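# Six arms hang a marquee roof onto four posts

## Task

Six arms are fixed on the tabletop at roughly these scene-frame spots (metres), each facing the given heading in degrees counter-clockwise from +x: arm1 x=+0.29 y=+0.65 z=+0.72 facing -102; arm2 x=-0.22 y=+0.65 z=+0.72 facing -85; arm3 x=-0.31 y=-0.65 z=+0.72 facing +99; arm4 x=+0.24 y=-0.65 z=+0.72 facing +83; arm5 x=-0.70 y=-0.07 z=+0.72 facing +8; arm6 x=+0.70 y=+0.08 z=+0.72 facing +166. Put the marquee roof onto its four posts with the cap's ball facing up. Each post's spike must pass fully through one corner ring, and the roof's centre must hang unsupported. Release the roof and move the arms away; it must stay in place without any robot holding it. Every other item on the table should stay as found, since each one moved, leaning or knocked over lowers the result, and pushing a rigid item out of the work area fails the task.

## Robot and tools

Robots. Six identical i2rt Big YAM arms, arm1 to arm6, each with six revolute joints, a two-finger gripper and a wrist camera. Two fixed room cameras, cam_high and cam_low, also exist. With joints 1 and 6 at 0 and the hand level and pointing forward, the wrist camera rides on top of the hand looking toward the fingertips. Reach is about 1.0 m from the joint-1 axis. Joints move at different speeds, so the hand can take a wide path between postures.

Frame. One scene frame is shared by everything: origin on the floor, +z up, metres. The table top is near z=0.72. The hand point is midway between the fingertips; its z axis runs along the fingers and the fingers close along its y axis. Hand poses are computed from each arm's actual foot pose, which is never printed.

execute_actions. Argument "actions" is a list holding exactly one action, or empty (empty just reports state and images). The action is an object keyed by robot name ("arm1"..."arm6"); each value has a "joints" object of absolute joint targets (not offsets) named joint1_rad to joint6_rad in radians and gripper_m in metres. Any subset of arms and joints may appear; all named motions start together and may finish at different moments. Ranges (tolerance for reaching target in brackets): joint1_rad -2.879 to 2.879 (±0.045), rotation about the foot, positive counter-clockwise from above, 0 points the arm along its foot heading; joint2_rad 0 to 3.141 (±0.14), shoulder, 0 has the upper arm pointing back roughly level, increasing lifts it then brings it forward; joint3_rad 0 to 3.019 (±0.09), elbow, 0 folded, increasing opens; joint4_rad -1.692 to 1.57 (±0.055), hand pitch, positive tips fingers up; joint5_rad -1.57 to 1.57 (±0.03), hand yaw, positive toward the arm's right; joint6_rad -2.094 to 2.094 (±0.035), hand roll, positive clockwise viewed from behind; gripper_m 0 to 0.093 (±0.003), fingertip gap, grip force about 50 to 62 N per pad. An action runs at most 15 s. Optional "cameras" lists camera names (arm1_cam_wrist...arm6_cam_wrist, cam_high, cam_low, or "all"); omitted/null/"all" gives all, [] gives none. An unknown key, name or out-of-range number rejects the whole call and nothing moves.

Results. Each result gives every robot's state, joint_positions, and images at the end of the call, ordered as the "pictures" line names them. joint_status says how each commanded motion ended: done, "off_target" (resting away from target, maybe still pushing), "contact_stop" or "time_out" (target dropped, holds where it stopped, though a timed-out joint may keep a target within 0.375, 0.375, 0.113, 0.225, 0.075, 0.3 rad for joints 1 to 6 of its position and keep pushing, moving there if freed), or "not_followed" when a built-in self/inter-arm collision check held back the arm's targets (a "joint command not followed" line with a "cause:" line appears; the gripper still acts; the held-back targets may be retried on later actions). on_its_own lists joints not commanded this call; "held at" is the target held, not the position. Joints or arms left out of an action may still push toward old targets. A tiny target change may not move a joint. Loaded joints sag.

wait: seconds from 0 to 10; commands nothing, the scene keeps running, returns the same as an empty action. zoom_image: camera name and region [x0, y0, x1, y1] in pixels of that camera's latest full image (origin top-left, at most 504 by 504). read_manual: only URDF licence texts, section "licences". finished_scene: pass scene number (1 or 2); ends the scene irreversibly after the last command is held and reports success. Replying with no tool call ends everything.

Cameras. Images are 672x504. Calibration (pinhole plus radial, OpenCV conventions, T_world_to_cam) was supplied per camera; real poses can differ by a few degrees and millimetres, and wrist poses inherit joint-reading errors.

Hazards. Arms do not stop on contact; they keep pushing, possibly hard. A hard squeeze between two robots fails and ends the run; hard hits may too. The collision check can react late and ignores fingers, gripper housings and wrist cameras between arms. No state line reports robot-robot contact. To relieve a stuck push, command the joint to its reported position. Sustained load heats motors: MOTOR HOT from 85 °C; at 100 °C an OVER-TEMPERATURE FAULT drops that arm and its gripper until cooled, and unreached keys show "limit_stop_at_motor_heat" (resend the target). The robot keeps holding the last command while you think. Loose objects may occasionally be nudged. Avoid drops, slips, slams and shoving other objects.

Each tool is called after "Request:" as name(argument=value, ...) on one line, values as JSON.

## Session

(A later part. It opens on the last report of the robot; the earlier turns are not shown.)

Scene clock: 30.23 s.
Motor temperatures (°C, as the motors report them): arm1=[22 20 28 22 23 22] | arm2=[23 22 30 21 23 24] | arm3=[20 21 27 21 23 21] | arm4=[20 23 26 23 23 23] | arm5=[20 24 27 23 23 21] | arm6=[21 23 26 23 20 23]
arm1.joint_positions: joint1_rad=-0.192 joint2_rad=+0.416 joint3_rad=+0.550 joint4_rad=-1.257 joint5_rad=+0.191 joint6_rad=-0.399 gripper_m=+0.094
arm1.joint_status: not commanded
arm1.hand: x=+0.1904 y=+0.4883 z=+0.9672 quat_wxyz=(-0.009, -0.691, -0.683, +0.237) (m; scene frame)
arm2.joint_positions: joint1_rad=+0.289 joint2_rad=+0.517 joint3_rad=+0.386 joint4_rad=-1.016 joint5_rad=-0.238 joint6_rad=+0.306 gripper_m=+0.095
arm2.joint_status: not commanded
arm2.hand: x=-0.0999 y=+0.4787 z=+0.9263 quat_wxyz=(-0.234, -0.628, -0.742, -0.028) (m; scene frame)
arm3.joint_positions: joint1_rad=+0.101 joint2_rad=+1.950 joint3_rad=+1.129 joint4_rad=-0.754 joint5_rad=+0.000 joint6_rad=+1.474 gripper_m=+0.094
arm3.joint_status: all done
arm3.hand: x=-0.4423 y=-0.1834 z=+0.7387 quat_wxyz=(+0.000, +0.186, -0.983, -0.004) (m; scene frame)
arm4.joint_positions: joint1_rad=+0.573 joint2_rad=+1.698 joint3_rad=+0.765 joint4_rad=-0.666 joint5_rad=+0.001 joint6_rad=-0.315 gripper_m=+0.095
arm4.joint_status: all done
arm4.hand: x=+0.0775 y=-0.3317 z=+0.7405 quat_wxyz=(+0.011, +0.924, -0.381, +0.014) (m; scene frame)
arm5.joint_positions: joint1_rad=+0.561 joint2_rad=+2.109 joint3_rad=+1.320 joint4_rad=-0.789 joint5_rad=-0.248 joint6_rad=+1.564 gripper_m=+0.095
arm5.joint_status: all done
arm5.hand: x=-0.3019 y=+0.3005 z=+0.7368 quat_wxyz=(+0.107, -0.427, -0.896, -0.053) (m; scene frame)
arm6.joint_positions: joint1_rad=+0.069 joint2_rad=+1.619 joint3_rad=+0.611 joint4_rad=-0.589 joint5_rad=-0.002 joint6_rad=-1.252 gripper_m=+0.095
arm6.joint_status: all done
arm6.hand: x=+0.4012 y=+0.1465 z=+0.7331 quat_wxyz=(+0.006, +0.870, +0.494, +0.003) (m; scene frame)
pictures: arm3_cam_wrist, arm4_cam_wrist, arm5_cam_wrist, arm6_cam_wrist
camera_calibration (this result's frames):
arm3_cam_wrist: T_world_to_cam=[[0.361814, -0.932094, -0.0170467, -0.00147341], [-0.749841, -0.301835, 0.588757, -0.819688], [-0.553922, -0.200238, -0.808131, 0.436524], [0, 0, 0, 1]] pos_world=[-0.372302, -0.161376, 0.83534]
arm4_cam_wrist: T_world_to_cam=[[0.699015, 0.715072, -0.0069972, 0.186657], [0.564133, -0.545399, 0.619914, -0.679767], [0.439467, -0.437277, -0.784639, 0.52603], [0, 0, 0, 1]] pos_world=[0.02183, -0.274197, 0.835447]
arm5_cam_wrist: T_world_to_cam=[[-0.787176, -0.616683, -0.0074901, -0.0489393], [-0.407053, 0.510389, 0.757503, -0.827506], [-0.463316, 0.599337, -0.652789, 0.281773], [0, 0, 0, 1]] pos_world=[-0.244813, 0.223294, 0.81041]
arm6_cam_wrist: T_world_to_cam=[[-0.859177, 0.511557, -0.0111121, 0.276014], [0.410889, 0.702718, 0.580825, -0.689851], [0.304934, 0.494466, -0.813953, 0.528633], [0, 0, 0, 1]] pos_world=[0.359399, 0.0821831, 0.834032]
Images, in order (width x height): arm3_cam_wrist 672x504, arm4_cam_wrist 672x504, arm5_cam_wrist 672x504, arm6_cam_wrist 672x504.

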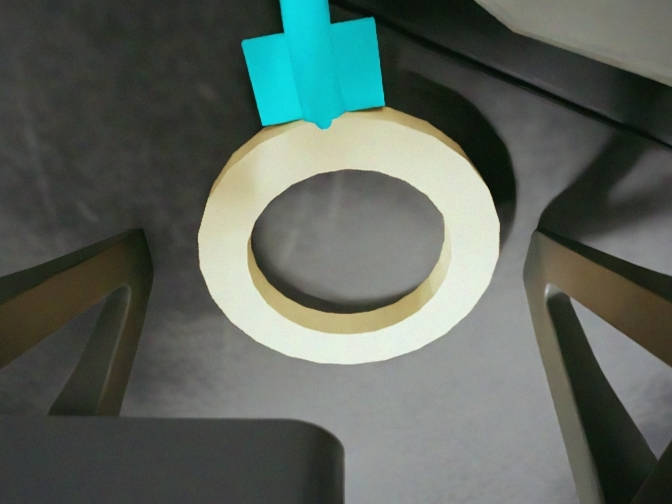

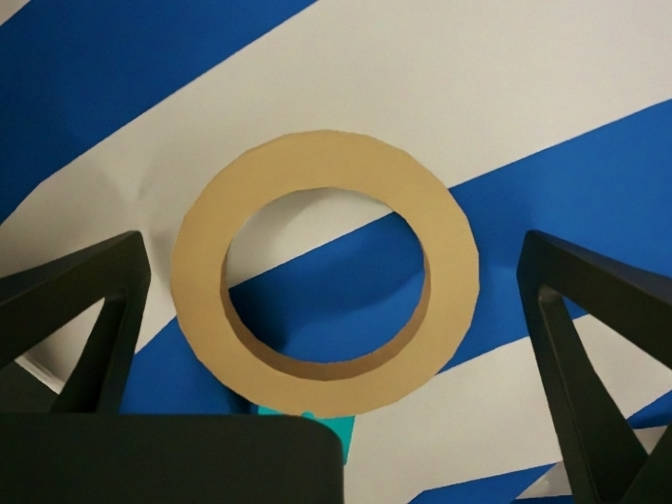

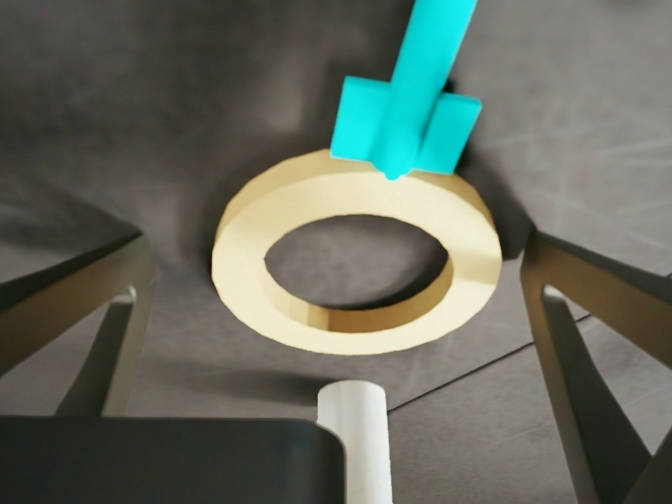

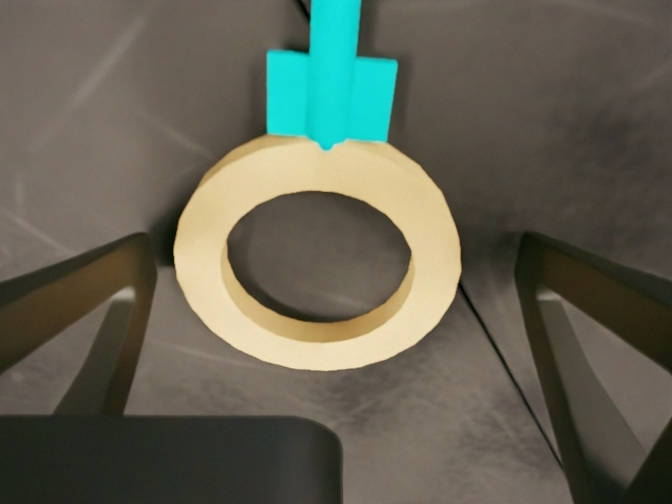

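Request:
execute_actions(actions=[{"arm3":{"joints":{"joint2_rad":1.955,"gripper_m":0.05}},"arm4":{"joints":{"joint2_rad":1.698,"gripper_m":0.05}},"arm5":{"joints":{"joint2_rad":2.12,"gripper_m":0.05}},"arm6":{"joints":{"joint2_rad":1.625,"gripper_m":0.05}}}], cameras=["arm3_cam_wrist","arm4_cam_wrist","arm5_cam_wrist","arm6_cam_wrist"])

Scene clock: 31.57 s.
Motor temperatures (°C, as the motors report them): arm1=[22 20 28 22 23 22] | arm2=[23 22 30 21 23 24] | arm3=[20 21 27 21 23 21] | arm4=[20 23 25 23 23 23] | arm5=[20 24 27 23 23 21] | arm6=[21 23 26 23 20 23]
arm1.joint_positions: joint1_rad=-0.192 joint2_rad=+0.416 joint3_rad=+0.550 joint4_rad=-1.257 joint5_rad=+0.191 joint6_rad=-0.399 gripper_m=+0.094
arm1.joint_status: not commanded
arm1.hand: x=+0.1904 y=+0.4883 z=+0.9672 quat_wxyz=(-0.009, -0.691, -0.683, +0.237) (m; scene frame)
arm2.joint_positions: joint1_rad=+0.289 joint2_rad=+0.517 joint3_rad=+0.386 joint4_rad=-1.016 joint5_rad=-0.238 joint6_rad=+0.306 gripper_m=+0.095
arm2.joint_status: not commanded
arm2.hand: x=-0.0999 y=+0.4787 z=+0.9263 quat_wxyz=(-0.234, -0.628, -0.742, -0.028) (m; scene frame)
arm3.joint_positions: joint1_rad=+0.101 joint2_rad=+1.950 joint3_rad=+1.129 joint4_rad=-0.750 joint5_rad=+0.000 joint6_rad=+1.474 gripper_m=+0.067
arm3.joint_status: gripper_m off_target (ended at +0.067, target +0.050); the others done
arm3.hand: x=-0.4426 y=-0.1823 z=+0.7387 quat_wxyz=(+0.001, +0.186, -0.983, -0.007) (m; scene frame)
arm4.joint_positions: joint1_rad=+0.573 joint2_rad=+1.698 joint3_rad=+0.765 joint4_rad=-0.666 joint5_rad=+0.001 joint6_rad=-0.315 gripper_m=+0.068
arm4.joint_status: gripper_m off_target (ended at +0.068, target +0.050); the others done
arm4.hand: x=+0.0775 y=-0.3317 z=+0.7405 quat_wxyz=(+0.011, +0.924, -0.381, +0.014) (m; scene frame)
arm5.joint_positions: joint1_rad=+0.561 joint2_rad=+2.109 joint3_rad=+1.320 joint4_rad=-0.788 joint5_rad=-0.248 joint6_rad=+1.564 gripper_m=+0.067
arm5.joint_status: gripper_m off_target (ended at +0.067, target +0.050); the others done
arm5.hand: x=-0.3018 y=+0.3006 z=+0.7368 quat_wxyz=(+0.107, -0.427, -0.896, -0.053) (m; scene frame)
arm6.joint_positions: joint1_rad=+0.069 joint2_rad=+1.619 joint3_rad=+0.611 joint4_rad=-0.584 joint5_rad=-0.001 joint6_rad=-1.252 gripper_m=+0.068
arm6.joint_status: gripper_m off_target (ended at +0.068, target +0.050); the others done
arm6.hand: x=+0.4001 y=+0.1469 z=+0.7330 quat_wxyz=(+0.004, +0.869, +0.494, +0.002) (m; scene frame)
pictures: arm3_cam_wrist, arm4_cam_wrist, arm5_cam_wrist, arm6_cam_wrist
camera_calibration (this result's frames):
arm3_cam_wrist: T_world_to_cam=[[0.361433, -0.932139, -0.0219839, 0.00321101], [-0.749155, -0.304357, 0.588331, -0.819434], [-0.555097, -0.196173, -0.808321, 0.436946], [0, 0, 0, 1]] pos_world=[-0.372496, -0.16069, 0.835362]
arm4_cam_wrist: T_world_to_cam=[[0.699015, 0.715072, -0.0069972, 0.186657], [0.564133, -0.545399, 0.619914, -0.679767], [0.439467, -0.437277, -0.784639, 0.52603], [0, 0, 0, 1]] pos_world=[0.02183, -0.274197, 0.835447]
arm5_cam_wrist: T_world_to_cam=[[-0.787401, -0.616392, -0.00778073, -0.0487887], [-0.407037, 0.510401, 0.757504, -0.827505], [-0.462948, 0.599626, -0.652785, 0.281793], [0, 0, 0, 1]] pos_world=[-0.244786, 0.223316, 0.810409]
arm6_cam_wrist: T_world_to_cam=[[-0.859408, 0.511251, -0.00640565, 0.27155], [0.413075, 0.701649, 0.580566, -0.690175], [0.301309, 0.496297, -0.814188, 0.529996], [0, 0, 0, 1]] pos_world=[0.358773, 0.0823954, 0.833948]
Images, in order (width x height): arm3_cam_wrist 672x504, arm4_cam_wrist 672x504, arm5_cam_wrist 672x504, arm6_cam_wrist 672x504.

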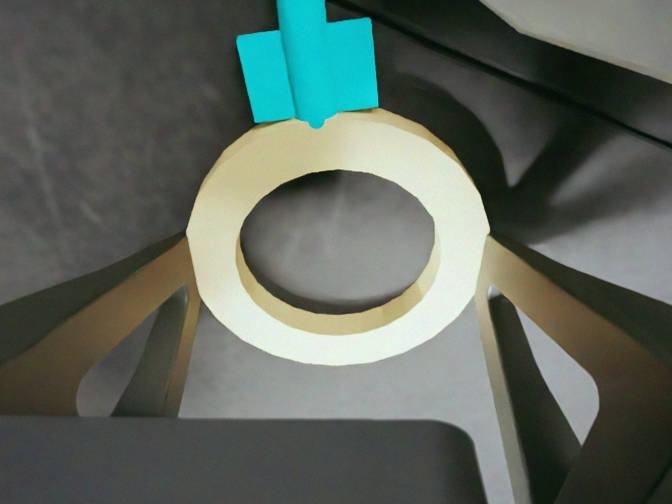

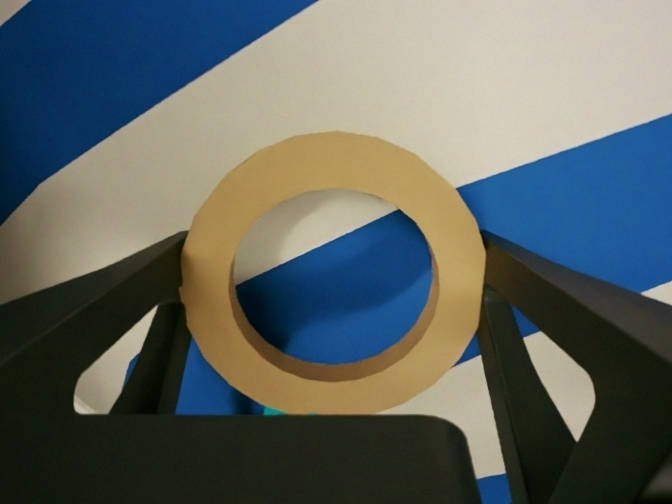

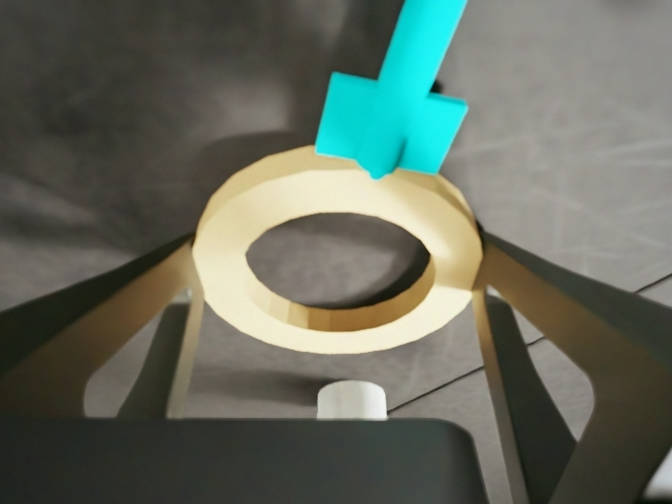

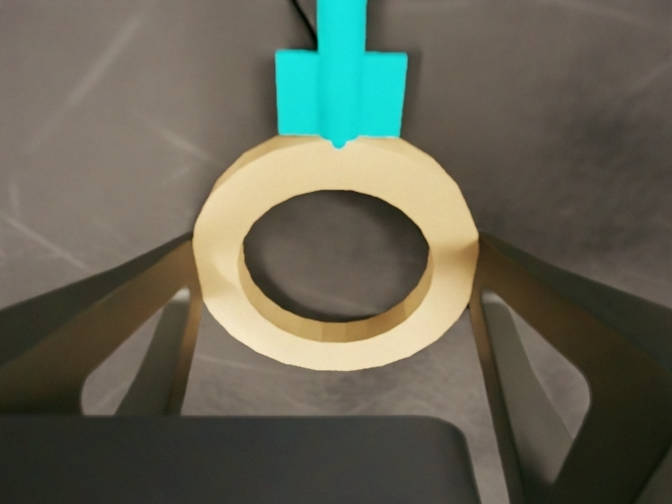

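Request:
execute_actions(actions=[{"arm3":{"joints":{"joint1_rad":0.03,"joint2_rad":1.764,"joint3_rad":1.202,"joint4_rad":-1.009}},"arm4":{"joints":{"joint1_rad":0.4,"joint2_rad":1.468,"joint3_rad":0.86,"joint4_rad":-0.96,"joint6_rad":0.2}},"arm5":{"joints":{"joint1_rad":0.48,"joint2_rad":1.931,"joint3_rad":1.42,"joint4_rad":-1.04}},"arm6":{"joints":{"joint1_rad":0,"joint2_rad":1.4,"joint3_rad":0.78,"joint4_rad":-0.94}}}], cameras=["arm3_cam_wrist","arm4_cam_wrist","cam_high","cam_low"])

Scene clock: 34.67 s.
Motor temperatures (°C, as the motors report them): arm1=[22 20 28 22 23 22] | arm2=[23 22 31 21 23 24] | arm3=[20 21 27 21 23 21] | arm4=[20 23 25 23 23 23] | arm5=[20 24 27 23 23 21] | arm6=[21 23 26 23 20 23]
arm1.joint_positions: joint1_rad=-0.192 joint2_rad=+0.416 joint3_rad=+0.550 joint4_rad=-1.257 joint5_rad=+0.191 joint6_rad=-0.399 gripper_m=+0.094
arm1.joint_status: not commanded
arm1.hand: x=+0.1904 y=+0.4883 z=+0.9672 quat_wxyz=(-0.009, -0.691, -0.683, +0.237) (m; scene frame)
arm2.joint_positions: joint1_rad=+0.289 joint2_rad=+0.517 joint3_rad=+0.386 joint4_rad=-1.016 joint5_rad=-0.238 joint6_rad=+0.306 gripper_m=+0.095
arm2.joint_status: not commanded
arm2.hand: x=-0.0999 y=+0.4787 z=+0.9263 quat_wxyz=(-0.234, -0.628, -0.742, -0.028) (m; scene frame)
arm3.joint_positions: joint1_rad=+0.024 joint2_rad=+1.745 joint3_rad=+1.176 joint4_rad=-0.993 joint5_rad=+0.000 joint6_rad=+1.474 gripper_m=+0.067
arm3.joint_status: all done
arm3.hand: x=-0.4045 y=-0.1820 z=+0.8469 quat_wxyz=(+0.001, +0.148, -0.989, -0.011) (m; scene frame)
arm4.joint_positions: joint1_rad=+0.392 joint2_rad=+1.450 joint3_rad=+0.830 joint4_rad=-0.945 joint5_rad=+0.000 joint6_rad=+0.184 gripper_m=+0.068
arm4.joint_status: all done
arm4.hand: x=+0.1379 y=-0.3089 z=+0.8424 quat_wxyz=(+0.000, +0.744, -0.668, +0.001) (m; scene frame)
arm5.joint_positions: joint1_rad=+0.473 joint2_rad=+1.909 joint3_rad=+1.395 joint4_rad=-1.024 joint5_rad=-0.248 joint6_rad=+1.564 gripper_m=+0.067
arm5.joint_status: all done
arm5.hand: x=-0.2635 y=+0.2701 z=+0.8651 quat_wxyz=(+0.096, -0.464, -0.877, -0.076) (m; scene frame)
arm6.joint_positions: joint1_rad=+0.004 joint2_rad=+1.392 joint3_rad=+0.767 joint4_rad=-0.930 joint5_rad=-0.001 joint6_rad=-1.252 gripper_m=+0.068
arm6.joint_status: all done
arm6.hand: x=+0.3793 y=+0.1743 z=+0.8427 quat_wxyz=(-0.008, +0.885, +0.465, -0.012) (m; scene frame)
pictures: arm3_cam_wrist, arm4_cam_wrist, cam_high, cam_low
camera_calibration (this result's frames):
arm3_cam_wrist: T_world_to_cam=[[0.288537, -0.956985, -0.0304196, -0.0348325], [-0.768753, -0.250489, 0.588451, -0.852679], [-0.570759, -0.146405, -0.80796, 0.548085], [0, 0, 0, 1]] pos_world=[-0.332625, -0.166678, 0.943532]
arm4_cam_wrist: T_world_to_cam=[[0.993189, 0.116378, 0.00563974, -0.107305], [0.0902545, -0.799053, 0.594448, -0.756134], [0.0736873, -0.589891, -0.804114, 0.609194], [0, 0, 0, 1]] pos_world=[0.129929, -0.232345, 0.939949]
Images, in order (width x height): arm3_cam_wrist 672x504, arm4_cam_wrist 672x504, cam_high 672x504, cam_low 672x504.

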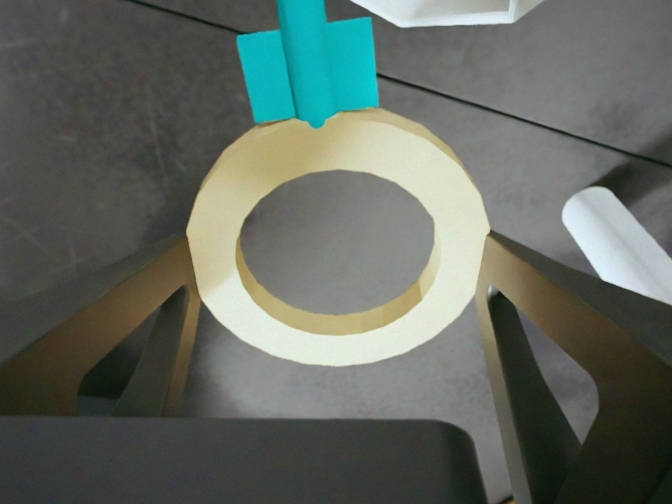

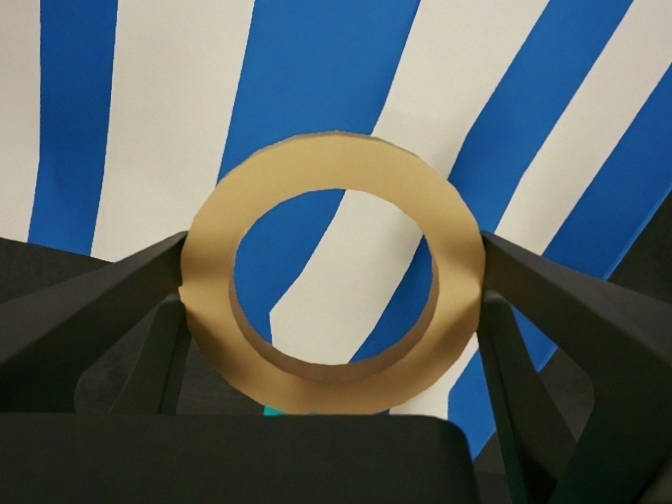

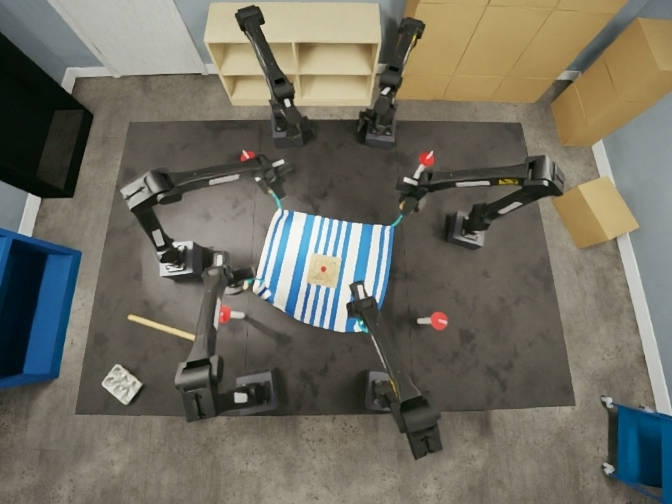

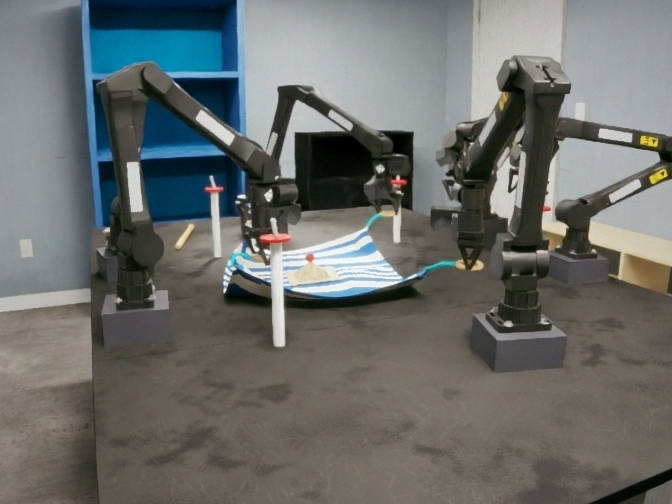

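Request:
execute_actions(actions=[{"arm3":{"joints":{"joint1_rad":-0.2,"joint2_rad":1.268,"joint3_rad":1.228,"joint4_rad":-1.535,"joint6_rad":1.29}},"arm4":{"joints":{"joint1_rad":-0.12,"joint2_rad":1.265,"joint3_rad":1.25,"joint4_rad":-1.56,"joint6_rad":1.65}},"arm5":{"joints":{"joint1_rad":0.5,"joint2_rad":1.805,"joint3_rad":1.76,"joint4_rad":-1.53}},"arm6":{"joints":{"joint1_rad":-0.18,"joint2_rad":1.315,"joint3_rad":1.292,"joint4_rad":-1.55,"joint6_rad":-1.5}}}], cameras=["cam_high","cam_low"])

Scene clock: 39.93 s.
Motor temperatures (°C, as the motors report them): arm1=[22 20 29 22 23 22] | arm2=[23 22 31 21 23 24] | arm3=[20 21 28 21 23 21] | arm4=[20 23 26 23 23 23] | arm5=[20 25 28 23 23 21] | arm6=[21 23 27 23 20 23]
arm1.joint_positions: joint1_rad=-0.192 joint2_rad=+0.416 joint3_rad=+0.550 joint4_rad=-1.257 joint5_rad=+0.191 joint6_rad=-0.399 gripper_m=+0.094
arm1.joint_status: not commanded
arm1.hand: x=+0.1904 y=+0.4883 z=+0.9672 quat_wxyz=(-0.009, -0.691, -0.683, +0.237) (m; scene frame)
arm2.joint_positions: joint1_rad=+0.289 joint2_rad=+0.517 joint3_rad=+0.386 joint4_rad=-1.016 joint5_rad=-0.238 joint6_rad=+0.306 gripper_m=+0.095
arm2.joint_status: not commanded
arm2.hand: x=-0.0999 y=+0.4787 z=+0.9263 quat_wxyz=(-0.234, -0.628, -0.742, -0.028) (m; scene frame)
arm3.joint_positions: joint1_rad=-0.207 joint2_rad=+1.260 joint3_rad=+1.198 joint4_rad=-1.519 joint5_rad=+0.001 joint6_rad=+1.297 gripper_m=+0.067
arm3.joint_status: all done
arm3.hand: x=-0.2978 y=-0.3042 z=+1.0473 quat_wxyz=(+0.001, +0.121, -0.993, -0.002) (m; scene frame)
arm4.joint_positions: joint1_rad=-0.119 joint2_rad=+1.250 joint3_rad=+1.222 joint4_rad=-1.545 joint5_rad=+0.001 joint6_rad=+1.635 gripper_m=+0.068
arm4.joint_status: all done
arm4.hand: x=+0.3152 y=-0.3088 z=+1.0509 quat_wxyz=(-0.003, -0.141, -0.990, +0.005) (m; scene frame)
arm5.joint_positions: joint1_rad=+0.490 joint2_rad=+1.784 joint3_rad=+1.730 joint4_rad=-1.514 joint5_rad=-0.248 joint6_rad=+1.564 gripper_m=+0.067
arm5.joint_status: all done
arm5.hand: x=-0.2730 y=+0.2769 z=+1.0530 quat_wxyz=(+0.103, -0.458, -0.881, -0.062) (m; scene frame)
arm6.joint_positions: joint1_rad=-0.182 joint2_rad=+1.313 joint3_rad=+1.246 joint4_rad=-1.539 joint5_rad=-0.001 joint6_rad=-1.490 gripper_m=+0.068
arm6.joint_status: all done
arm6.hand: x=+0.3794 y=+0.2449 z=+1.0394 quat_wxyz=(+0.012, +0.873, +0.488, +0.004) (m; scene frame)
pictures: cam_high, cam_low
Images, in order (width x height): cam_high 672x504, cam_low 672x504.

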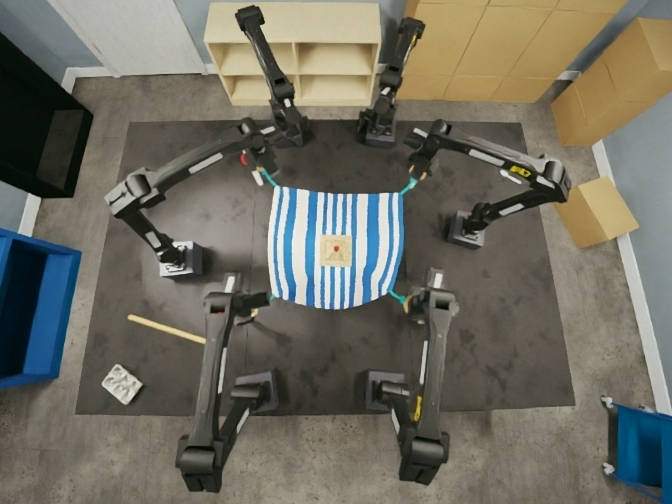

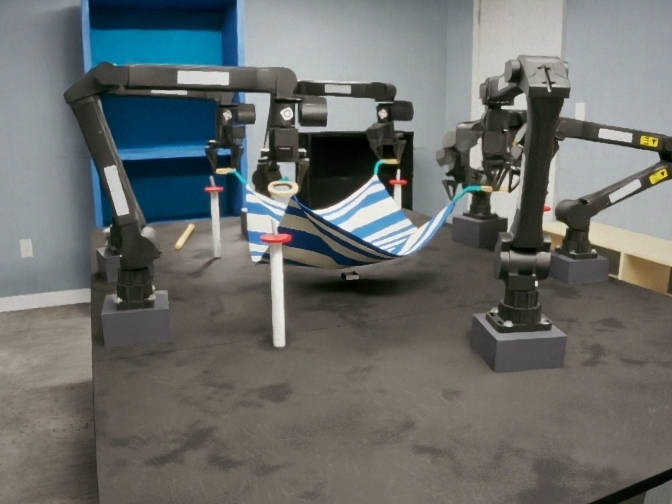

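Request:
execute_actions(actions=[{"arm3":{"joints":{"joint1_rad":0.16}},"arm4":{"joints":{"joint1_rad":-0.5}},"arm5":{"joints":{"joint1_rad":0.725}},"arm6":{"joints":{"joint1_rad":-0.52,"joint3_rad":1.32}}}], cameras=["arm3_cam_wrist","arm4_cam_wrist","arm5_cam_wrist","arm6_cam_wrist","cam_high","cam_low"])

Scene clock: 41.83 s.
Motor temperatures (°C, as the motors report them): arm1=[22 20 29 22 23 22] | arm2=[23 22 31 21 23 24] | arm3=[20 21 28 21 23 21] | arm4=[20 23 26 23 23 23] | arm5=[20 25 28 23 23 21] | arm6=[21 23 27 23 20 23]
arm1.joint_positions: joint1_rad=-0.192 joint2_rad=+0.416 joint3_rad=+0.550 joint4_rad=-1.257 joint5_rad=+0.191 joint6_rad=-0.399 gripper_m=+0.094
arm1.joint_status: not commanded
arm1.hand: x=+0.1904 y=+0.4883 z=+0.9672 quat_wxyz=(-0.009, -0.691, -0.683, +0.237) (m; scene frame)
arm2.joint_positions: joint1_rad=+0.289 joint2_rad=+0.517 joint3_rad=+0.386 joint4_rad=-1.016 joint5_rad=-0.238 joint6_rad=+0.306 gripper_m=+0.095
arm2.joint_status: not commanded
arm2.hand: x=-0.0999 y=+0.4787 z=+0.9263 quat_wxyz=(-0.234, -0.628, -0.742, -0.028) (m; scene frame)
arm3.joint_positions: joint1_rad=+0.152 joint2_rad=+1.260 joint3_rad=+1.198 joint4_rad=-1.519 joint5_rad=+0.014 joint6_rad=+1.296 gripper_m=+0.067
arm3.joint_status: all done
arm3.hand: x=-0.4191 y=-0.3217 z=+1.0475 quat_wxyz=(-0.008, +0.297, -0.955, -0.002) (m; scene frame)
arm4.joint_positions: joint1_rad=-0.487 joint2_rad=+1.251 joint3_rad=+1.222 joint4_rad=-1.545 joint5_rad=-0.009 joint6_rad=+1.635 gripper_m=+0.068
arm4.joint_status: all done
arm4.hand: x=+0.4310 y=-0.3579 z=+1.0513 quat_wxyz=(+0.002, -0.320, -0.947, +0.003) (m; scene frame)
arm5.joint_positions: joint1_rad=+0.711 joint2_rad=+1.784 joint3_rad=+1.730 joint4_rad=-1.514 joint5_rad=-0.242 joint6_rad=+1.564 gripper_m=+0.067
arm5.joint_status: all done
arm5.hand: x=-0.3586 y=+0.3619 z=+1.0517 quat_wxyz=(+0.106, -0.358, -0.926, -0.048) (m; scene frame)
arm6.joint_positions: joint1_rad=-0.513 joint2_rad=+1.313 joint3_rad=+1.264 joint4_rad=-1.539 joint5_rad=-0.012 joint6_rad=-1.492 gripper_m=+0.068
arm6.joint_status: all done
arm6.hand: x=+0.4462 y=+0.3436 z=+1.0452 quat_wxyz=(+0.008, +0.941, +0.338, -0.008) (m; scene frame)
pictures: arm3_cam_wrist, arm4_cam_wrist, arm5_cam_wrist, arm6_cam_wrist, cam_high, cam_low
camera_calibration (this result's frames):
arm3_cam_wrist: T_world_to_cam=[[0.563995, -0.825738, -0.00816404, -0.0238604], [-0.67217, -0.464803, 0.576321, -1.03272], [-0.479685, -0.319555, -0.817182, 0.673465], [0, 0, 0, 1]] pos_world=[-0.357654, -0.284504, 1.14533]
arm4_cam_wrist: T_world_to_cam=[[-0.599898, -0.799994, 0.0114604, -0.0413714], [-0.639246, 0.487872, 0.594428, -0.170847], [-0.481131, 0.34927, -0.804067, 1.30183], [0, 0, 0, 1]] pos_world=[0.492317, -0.404435, 1.14879]
arm5_cam_wrist: T_world_to_cam=[[-0.686067, -0.72735, -0.0165418, 0.0323614], [-0.487405, 0.442623, 0.752676, -1.11967], [-0.540137, 0.524449, -0.658183, 0.429519], [0, 0, 0, 1]] pos_world=[-0.291533, 0.293871, 1.12599]
arm6_cam_wrist: T_world_to_cam=[[-0.637193, 0.770666, -0.00770352, 0.0256167], [0.633248, 0.529219, 0.564734, -1.05092], [0.439298, 0.354966, -0.825237, 0.671242], [0, 0, 0, 1]] pos_world=[0.38694, 0.298156, 1.14762]
Images, in order (width x height): arm3_cam_wrist 672x504, arm4_cam_wrist 672x504, arm5_cam_wrist 672x504, arm6_cam_wrist 672x504, cam_high 672x504, cam_low 672x504.

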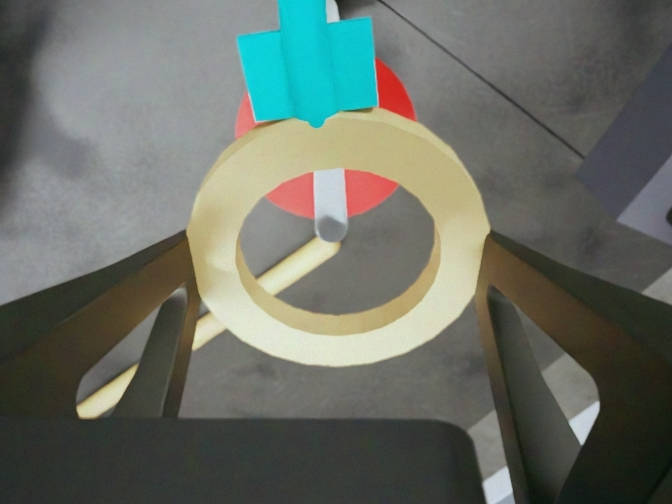

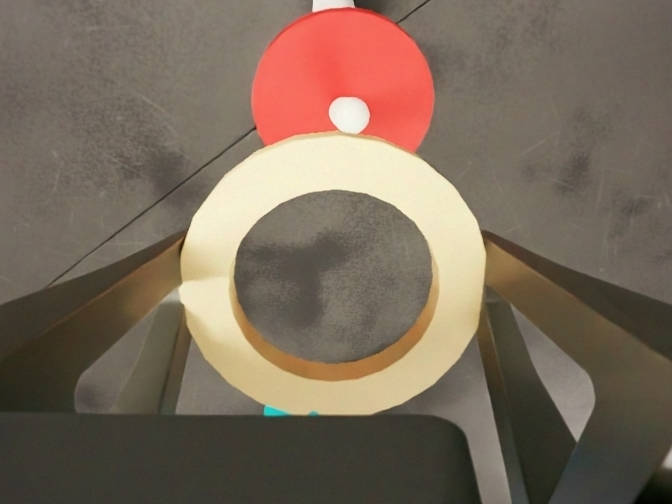

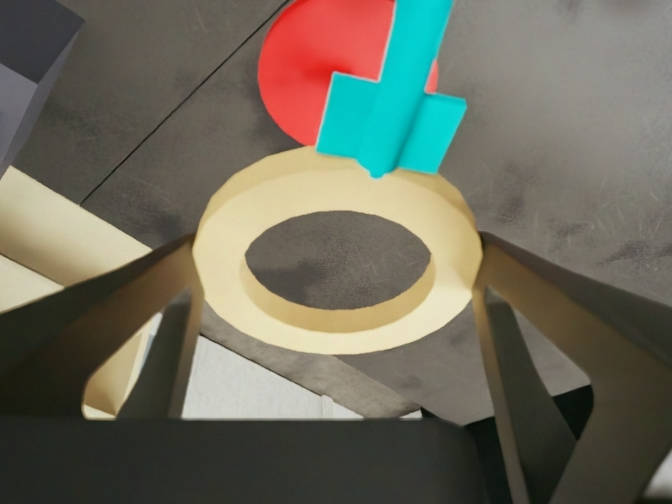

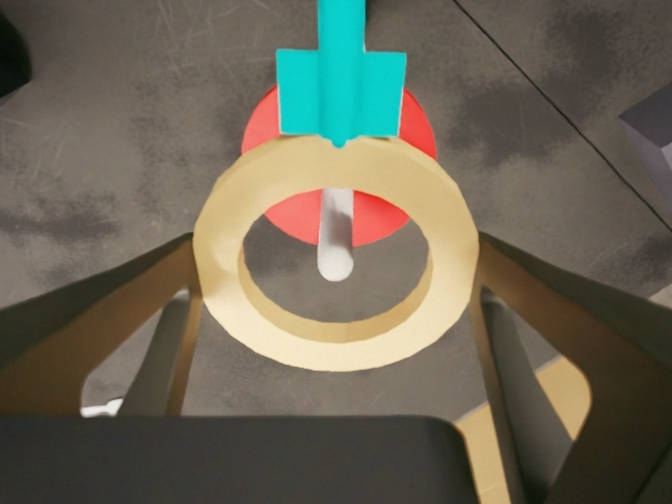

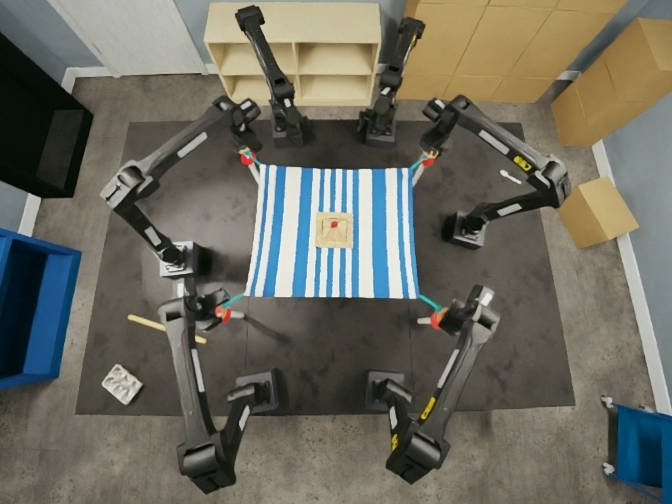

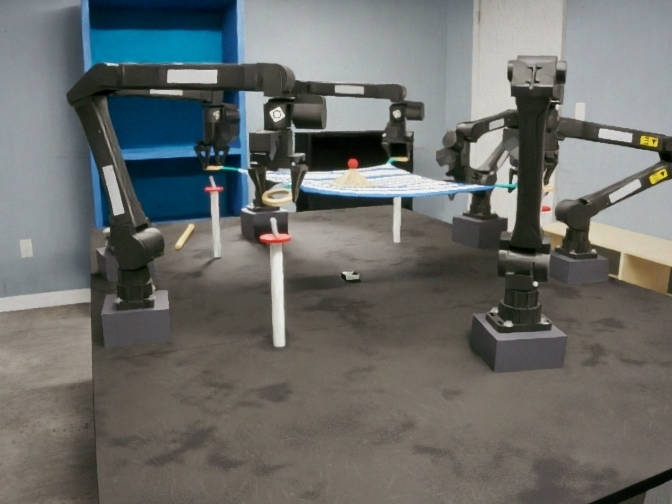

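Request:
execute_actions(actions=[{"arm3":{"joints":{"joint1_rad":0.205}},"arm4":{"joints":{"joint1_rad":-0.56}},"arm5":{"joints":{"joint1_rad":0.745}},"arm6":{"joints":{"joint1_rad":-0.555}}}], cameras=["arm3_cam_wrist","arm4_cam_wrist","arm5_cam_wrist","arm6_cam_wrist"])

Scene clock: 44.17 s.
Motor temperatures (°C, as the motors report them): arm1=[22 20 29 22 23 22] | arm2=[23 22 31 21 23 24] | arm3=[20 21 29 21 23 21] | arm4=[20 23 27 23 23 23] | arm5=[20 25 28 23 23 21] | arm6=[21 23 28 23 20 23]
arm1.joint_positions: joint1_rad=-0.192 joint2_rad=+0.416 joint3_rad=+0.550 joint4_rad=-1.257 joint5_rad=+0.191 joint6_rad=-0.399 gripper_m=+0.094
arm1.joint_status: not commanded
arm1.hand: x=+0.1904 y=+0.4883 z=+0.9672 quat_wxyz=(-0.009, -0.691, -0.683, +0.237) (m; scene frame)
arm2.joint_positions: joint1_rad=+0.289 joint2_rad=+0.517 joint3_rad=+0.386 joint4_rad=-1.016 joint5_rad=-0.238 joint6_rad=+0.306 gripper_m=+0.095
arm2.joint_status: not commanded
arm2.hand: x=-0.0999 y=+0.4787 z=+0.9263 quat_wxyz=(-0.234, -0.628, -0.742, -0.028) (m; scene frame)
arm3.joint_positions: joint1_rad=+0.176 joint2_rad=+1.260 joint3_rad=+1.198 joint4_rad=-1.519 joint5_rad=+0.020 joint6_rad=+1.296 gripper_m=+0.067
arm3.joint_status: all done
arm3.hand: x=-0.4259 y=-0.3240 z=+1.0475 quat_wxyz=(-0.011, +0.308, -0.951, -0.003) (m; scene frame)
arm4.joint_positions: joint1_rad=-0.536 joint2_rad=+1.251 joint3_rad=+1.222 joint4_rad=-1.545 joint5_rad=-0.015 joint6_rad=+1.635 gripper_m=+0.068
arm4.joint_status: all done
arm4.hand: x=+0.4440 y=-0.3669 z=+1.0514 quat_wxyz=(+0.005, -0.343, -0.939, +0.002) (m; scene frame)
arm5.joint_positions: joint1_rad=+0.717 joint2_rad=+1.784 joint3_rad=+1.730 joint4_rad=-1.514 joint5_rad=-0.241 joint6_rad=+1.564 gripper_m=+0.067
arm5.joint_status: all done
arm5.hand: x=-0.3610 y=+0.3637 z=+1.0517 quat_wxyz=(+0.106, -0.356, -0.927, -0.047) (m; scene frame)
arm6.joint_positions: joint1_rad=-0.528 joint2_rad=+1.313 joint3_rad=+1.264 joint4_rad=-1.539 joint5_rad=-0.014 joint6_rad=-1.494 gripper_m=+0.068
arm6.joint_status: all done
arm6.hand: x=+0.4496 y=+0.3469 z=+1.0451 quat_wxyz=(+0.009, +0.943, +0.332, -0.009) (m; scene frame)
pictures: arm3_cam_wrist, arm4_cam_wrist, arm5_cam_wrist, arm6_cam_wrist
camera_calibration (this result's frames):
arm3_cam_wrist: T_world_to_cam=[[0.583075, -0.812392, -0.00651992, -0.0112255], [-0.664451, -0.481481, 0.57156, -1.03547], [-0.467471, -0.32893, -0.820534, 0.675165], [0, 0, 0, 1]] pos_world=[-0.365857, -0.285598, 1.14576]
arm4_cam_wrist: T_world_to_cam=[[-0.637919, -0.770018, 0.0114628, -0.0129104], [-0.612112, 0.516022, 0.5992, -0.164951], [-0.46731, 0.375224, -0.800518, 1.31098], [0, 0, 0, 1]] pos_world=[0.503429, -0.416734, 1.14845]
arm5_cam_wrist: T_world_to_cam=[[-0.681891, -0.731267, -0.0164994, 0.0349785], [-0.490347, 0.440268, 0.752146, -1.12127], [-0.542756, 0.520972, -0.65879, 0.428168], [0, 0, 0, 1]] pos_world=[-0.293569, 0.296174, 1.12601]
arm6_cam_wrist: T_world_to_cam=[[-0.627736, 0.778385, -0.00801845, 0.018654], [0.640789, 0.522563, 0.562421, -1.05346], [0.44197, 0.347914, -0.826812, 0.671433], [0, 0, 0, 1]] pos_world=[0.390002, 0.302379, 1.14779]
Images, in order (width x height): arm3_cam_wrist 672x504, arm4_cam_wrist 672x504, arm5_cam_wrist 672x504, arm6_cam_wrist 672x504.

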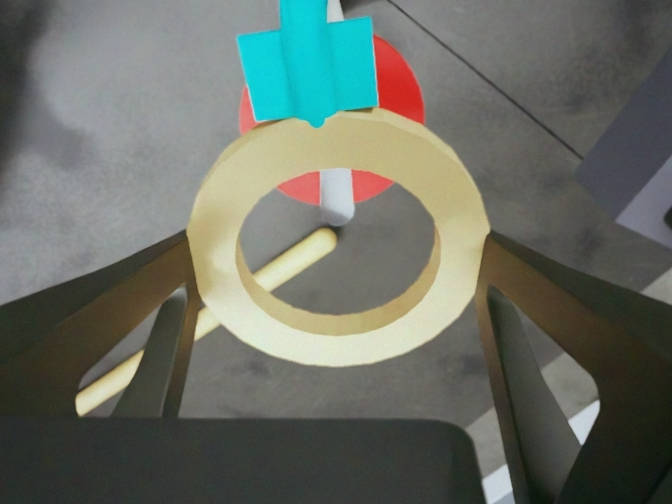

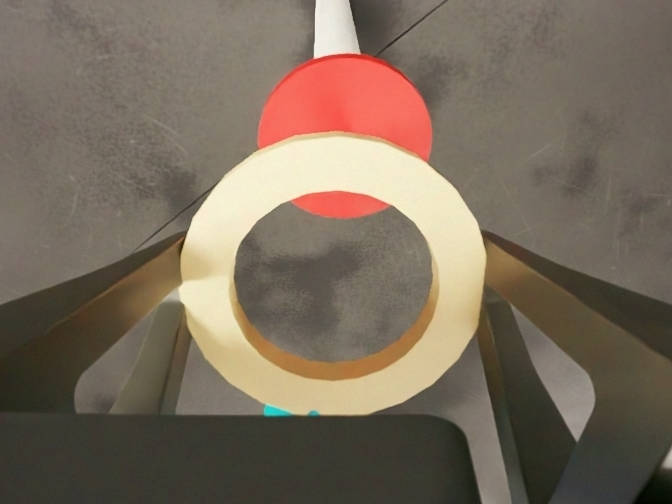

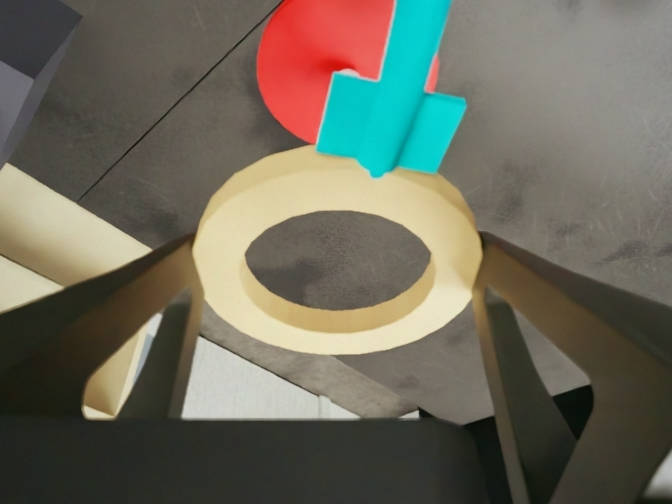

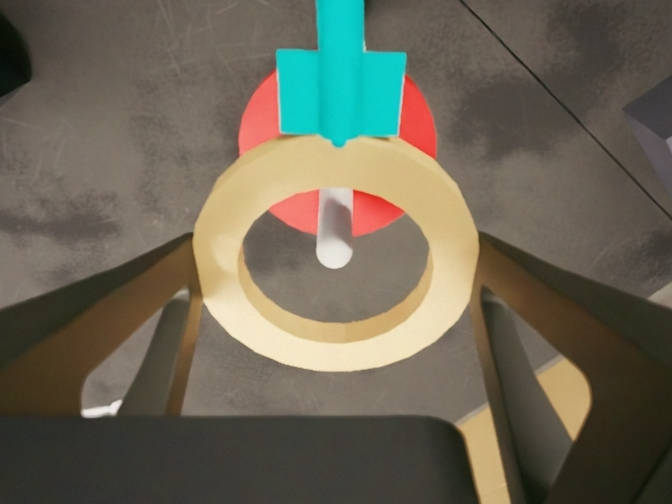

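Request:
execute_actions(actions=[{"arm3":{"joints":{"joint1_rad":0.215,"joint3_rad":1.125,"joint4_rad":-1.43}},"arm4":{"joints":{"joint1_rad":-0.57,"joint3_rad":1.15,"joint4_rad":-1.458}},"arm5":{"joints":{"joint1_rad":0.75,"joint3_rad":1.625,"joint4_rad":-1.39}},"arm6":{"joints":{"joint1_rad":-0.565,"joint3_rad":1.22,"joint4_rad":-1.482}}}], cameras=["arm3_cam_wrist","arm4_cam_wrist","arm5_cam_wrist","arm6_cam_wrist"])

Scene clock: 46.53 s.
Motor temperatures (°C, as the motors report them): arm1=[22 20 29 22 23 22] | arm2=[23 22 32 21 23 24] | arm3=[20 21 29 21 23 21] | arm4=[20 23 27 23 23 23] | arm5=[20 25 29 23 23 21] | arm6=[21 23 28 23 20 23]
arm1.joint_positions: joint1_rad=-0.192 joint2_rad=+0.416 joint3_rad=+0.550 joint4_rad=-1.257 joint5_rad=+0.191 joint6_rad=-0.399 gripper_m=+0.094
arm1.joint_status: not commanded
arm1.hand: x=+0.1904 y=+0.4883 z=+0.9672 quat_wxyz=(-0.009, -0.691, -0.683, +0.237) (m; scene frame)
arm2.joint_positions: joint1_rad=+0.289 joint2_rad=+0.517 joint3_rad=+0.386 joint4_rad=-1.016 joint5_rad=-0.238 joint6_rad=+0.306 gripper_m=+0.095
arm2.joint_status: not commanded
arm2.hand: x=-0.0999 y=+0.4787 z=+0.9263 quat_wxyz=(-0.234, -0.628, -0.742, -0.028) (m; scene frame)
arm3.joint_positions: joint1_rad=+0.179 joint2_rad=+1.261 joint3_rad=+1.131 joint4_rad=-1.442 joint5_rad=+0.022 joint6_rad=+1.296 gripper_m=+0.067
arm3.joint_status: all done
arm3.hand: x=-0.4267 y=-0.3238 z=+1.0217 quat_wxyz=(-0.011, +0.310, -0.951, -0.007) (m; scene frame)
arm4.joint_positions: joint1_rad=-0.536 joint2_rad=+1.255 joint3_rad=+1.158 joint4_rad=-1.474 joint5_rad=-0.015 joint6_rad=+1.635 gripper_m=+0.068
arm4.joint_status: all done
arm4.hand: x=+0.4446 y=-0.3665 z=+1.0259 quat_wxyz=(+0.004, -0.343, -0.939, +0.001) (m; scene frame)
arm5.joint_positions: joint1_rad=+0.717 joint2_rad=+1.789 joint3_rad=+1.626 joint4_rad=-1.406 joint5_rad=-0.241 joint6_rad=+1.564 gripper_m=+0.067
arm5.joint_status: all done
arm5.hand: x=-0.3629 y=+0.3616 z=+1.0096 quat_wxyz=(+0.106, -0.356, -0.927, -0.046) (m; scene frame)
arm6.joint_positions: joint1_rad=-0.534 joint2_rad=+1.313 joint3_rad=+1.216 joint4_rad=-1.494 joint5_rad=-0.016 joint6_rad=-1.494 gripper_m=+0.068
arm6.joint_status: all done
arm6.hand: x=+0.4523 y=+0.3468 z=+1.0267 quat_wxyz=(+0.011, +0.944, +0.330, -0.010) (m; scene frame)
pictures: arm3_cam_wrist, arm4_cam_wrist, arm5_cam_wrist, arm6_cam_wrist
camera_calibration (this result's frames):
arm3_cam_wrist: T_world_to_cam=[[0.585533, -0.810518, -0.0145505, -0.000858711], [-0.662081, -0.488503, 0.568344, -1.01923], [-0.46776, -0.32315, -0.822663, 0.657598], [0, 0, 0, 1]] pos_world=[-0.366709, -0.286087, 1.12024]
arm4_cam_wrist: T_world_to_cam=[[-0.63792, -0.770065, 0.00765437, -0.00804594], [-0.613483, 0.514166, 0.599393, -0.149813], [-0.465507, 0.377669, -0.800418, 1.29062], [0, 0, 0, 1]] pos_world=[0.503752, -0.416594, 1.12289]
arm5_cam_wrist: T_world_to_cam=[[-0.681358, -0.731798, -0.0149709, 0.0303221], [-0.490113, 0.44095, 0.751899, -1.08957], [-0.543637, 0.51965, -0.659108, 0.401017], [0, 0, 0, 1]] pos_world=[-0.295345, 0.294246, 1.08401]
arm6_cam_wrist: T_world_to_cam=[[-0.623274, 0.781922, -0.0112572, 0.0203719], [0.643389, 0.520925, 0.56097, -1.04384], [0.4445, 0.342396, -0.827759, 0.656764], [0, 0, 0, 1]] pos_world=[0.39236, 0.302958, 1.12943]
Images, in order (width x height): arm3_cam_wrist 672x504, arm4_cam_wrist 672x504, arm5_cam_wrist 672x504, arm6_cam_wrist 672x504.

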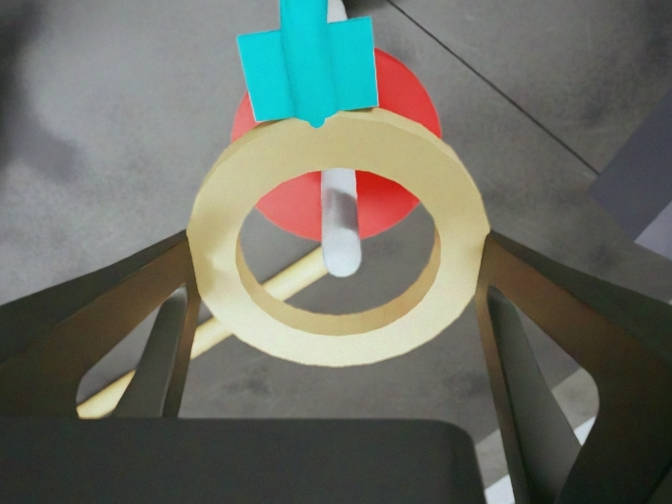

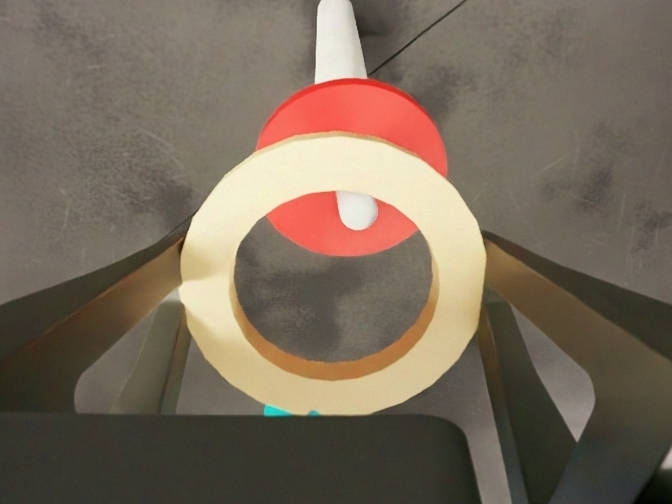

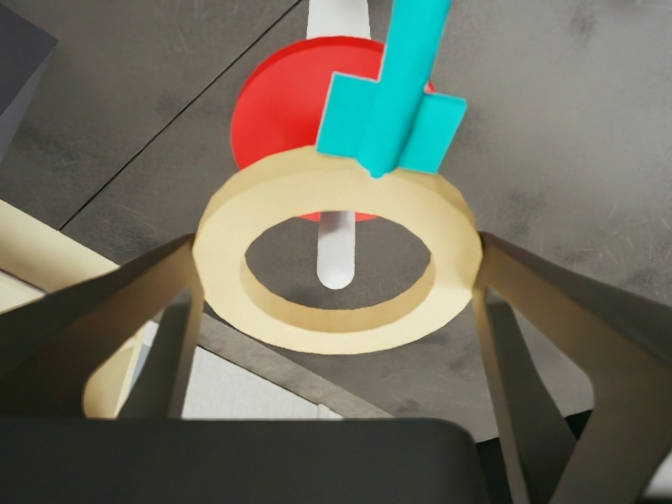

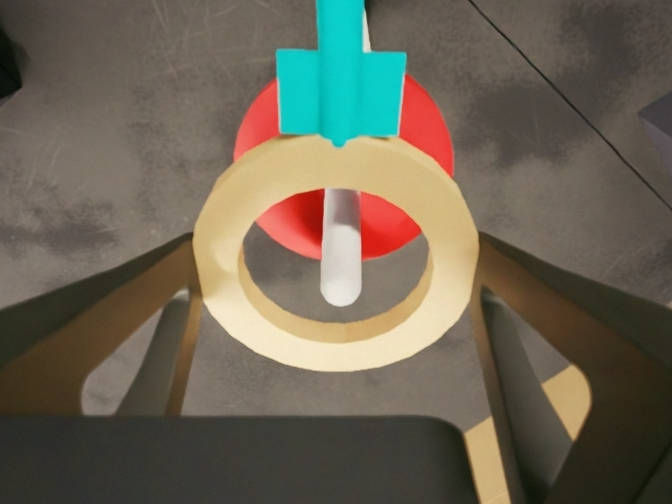

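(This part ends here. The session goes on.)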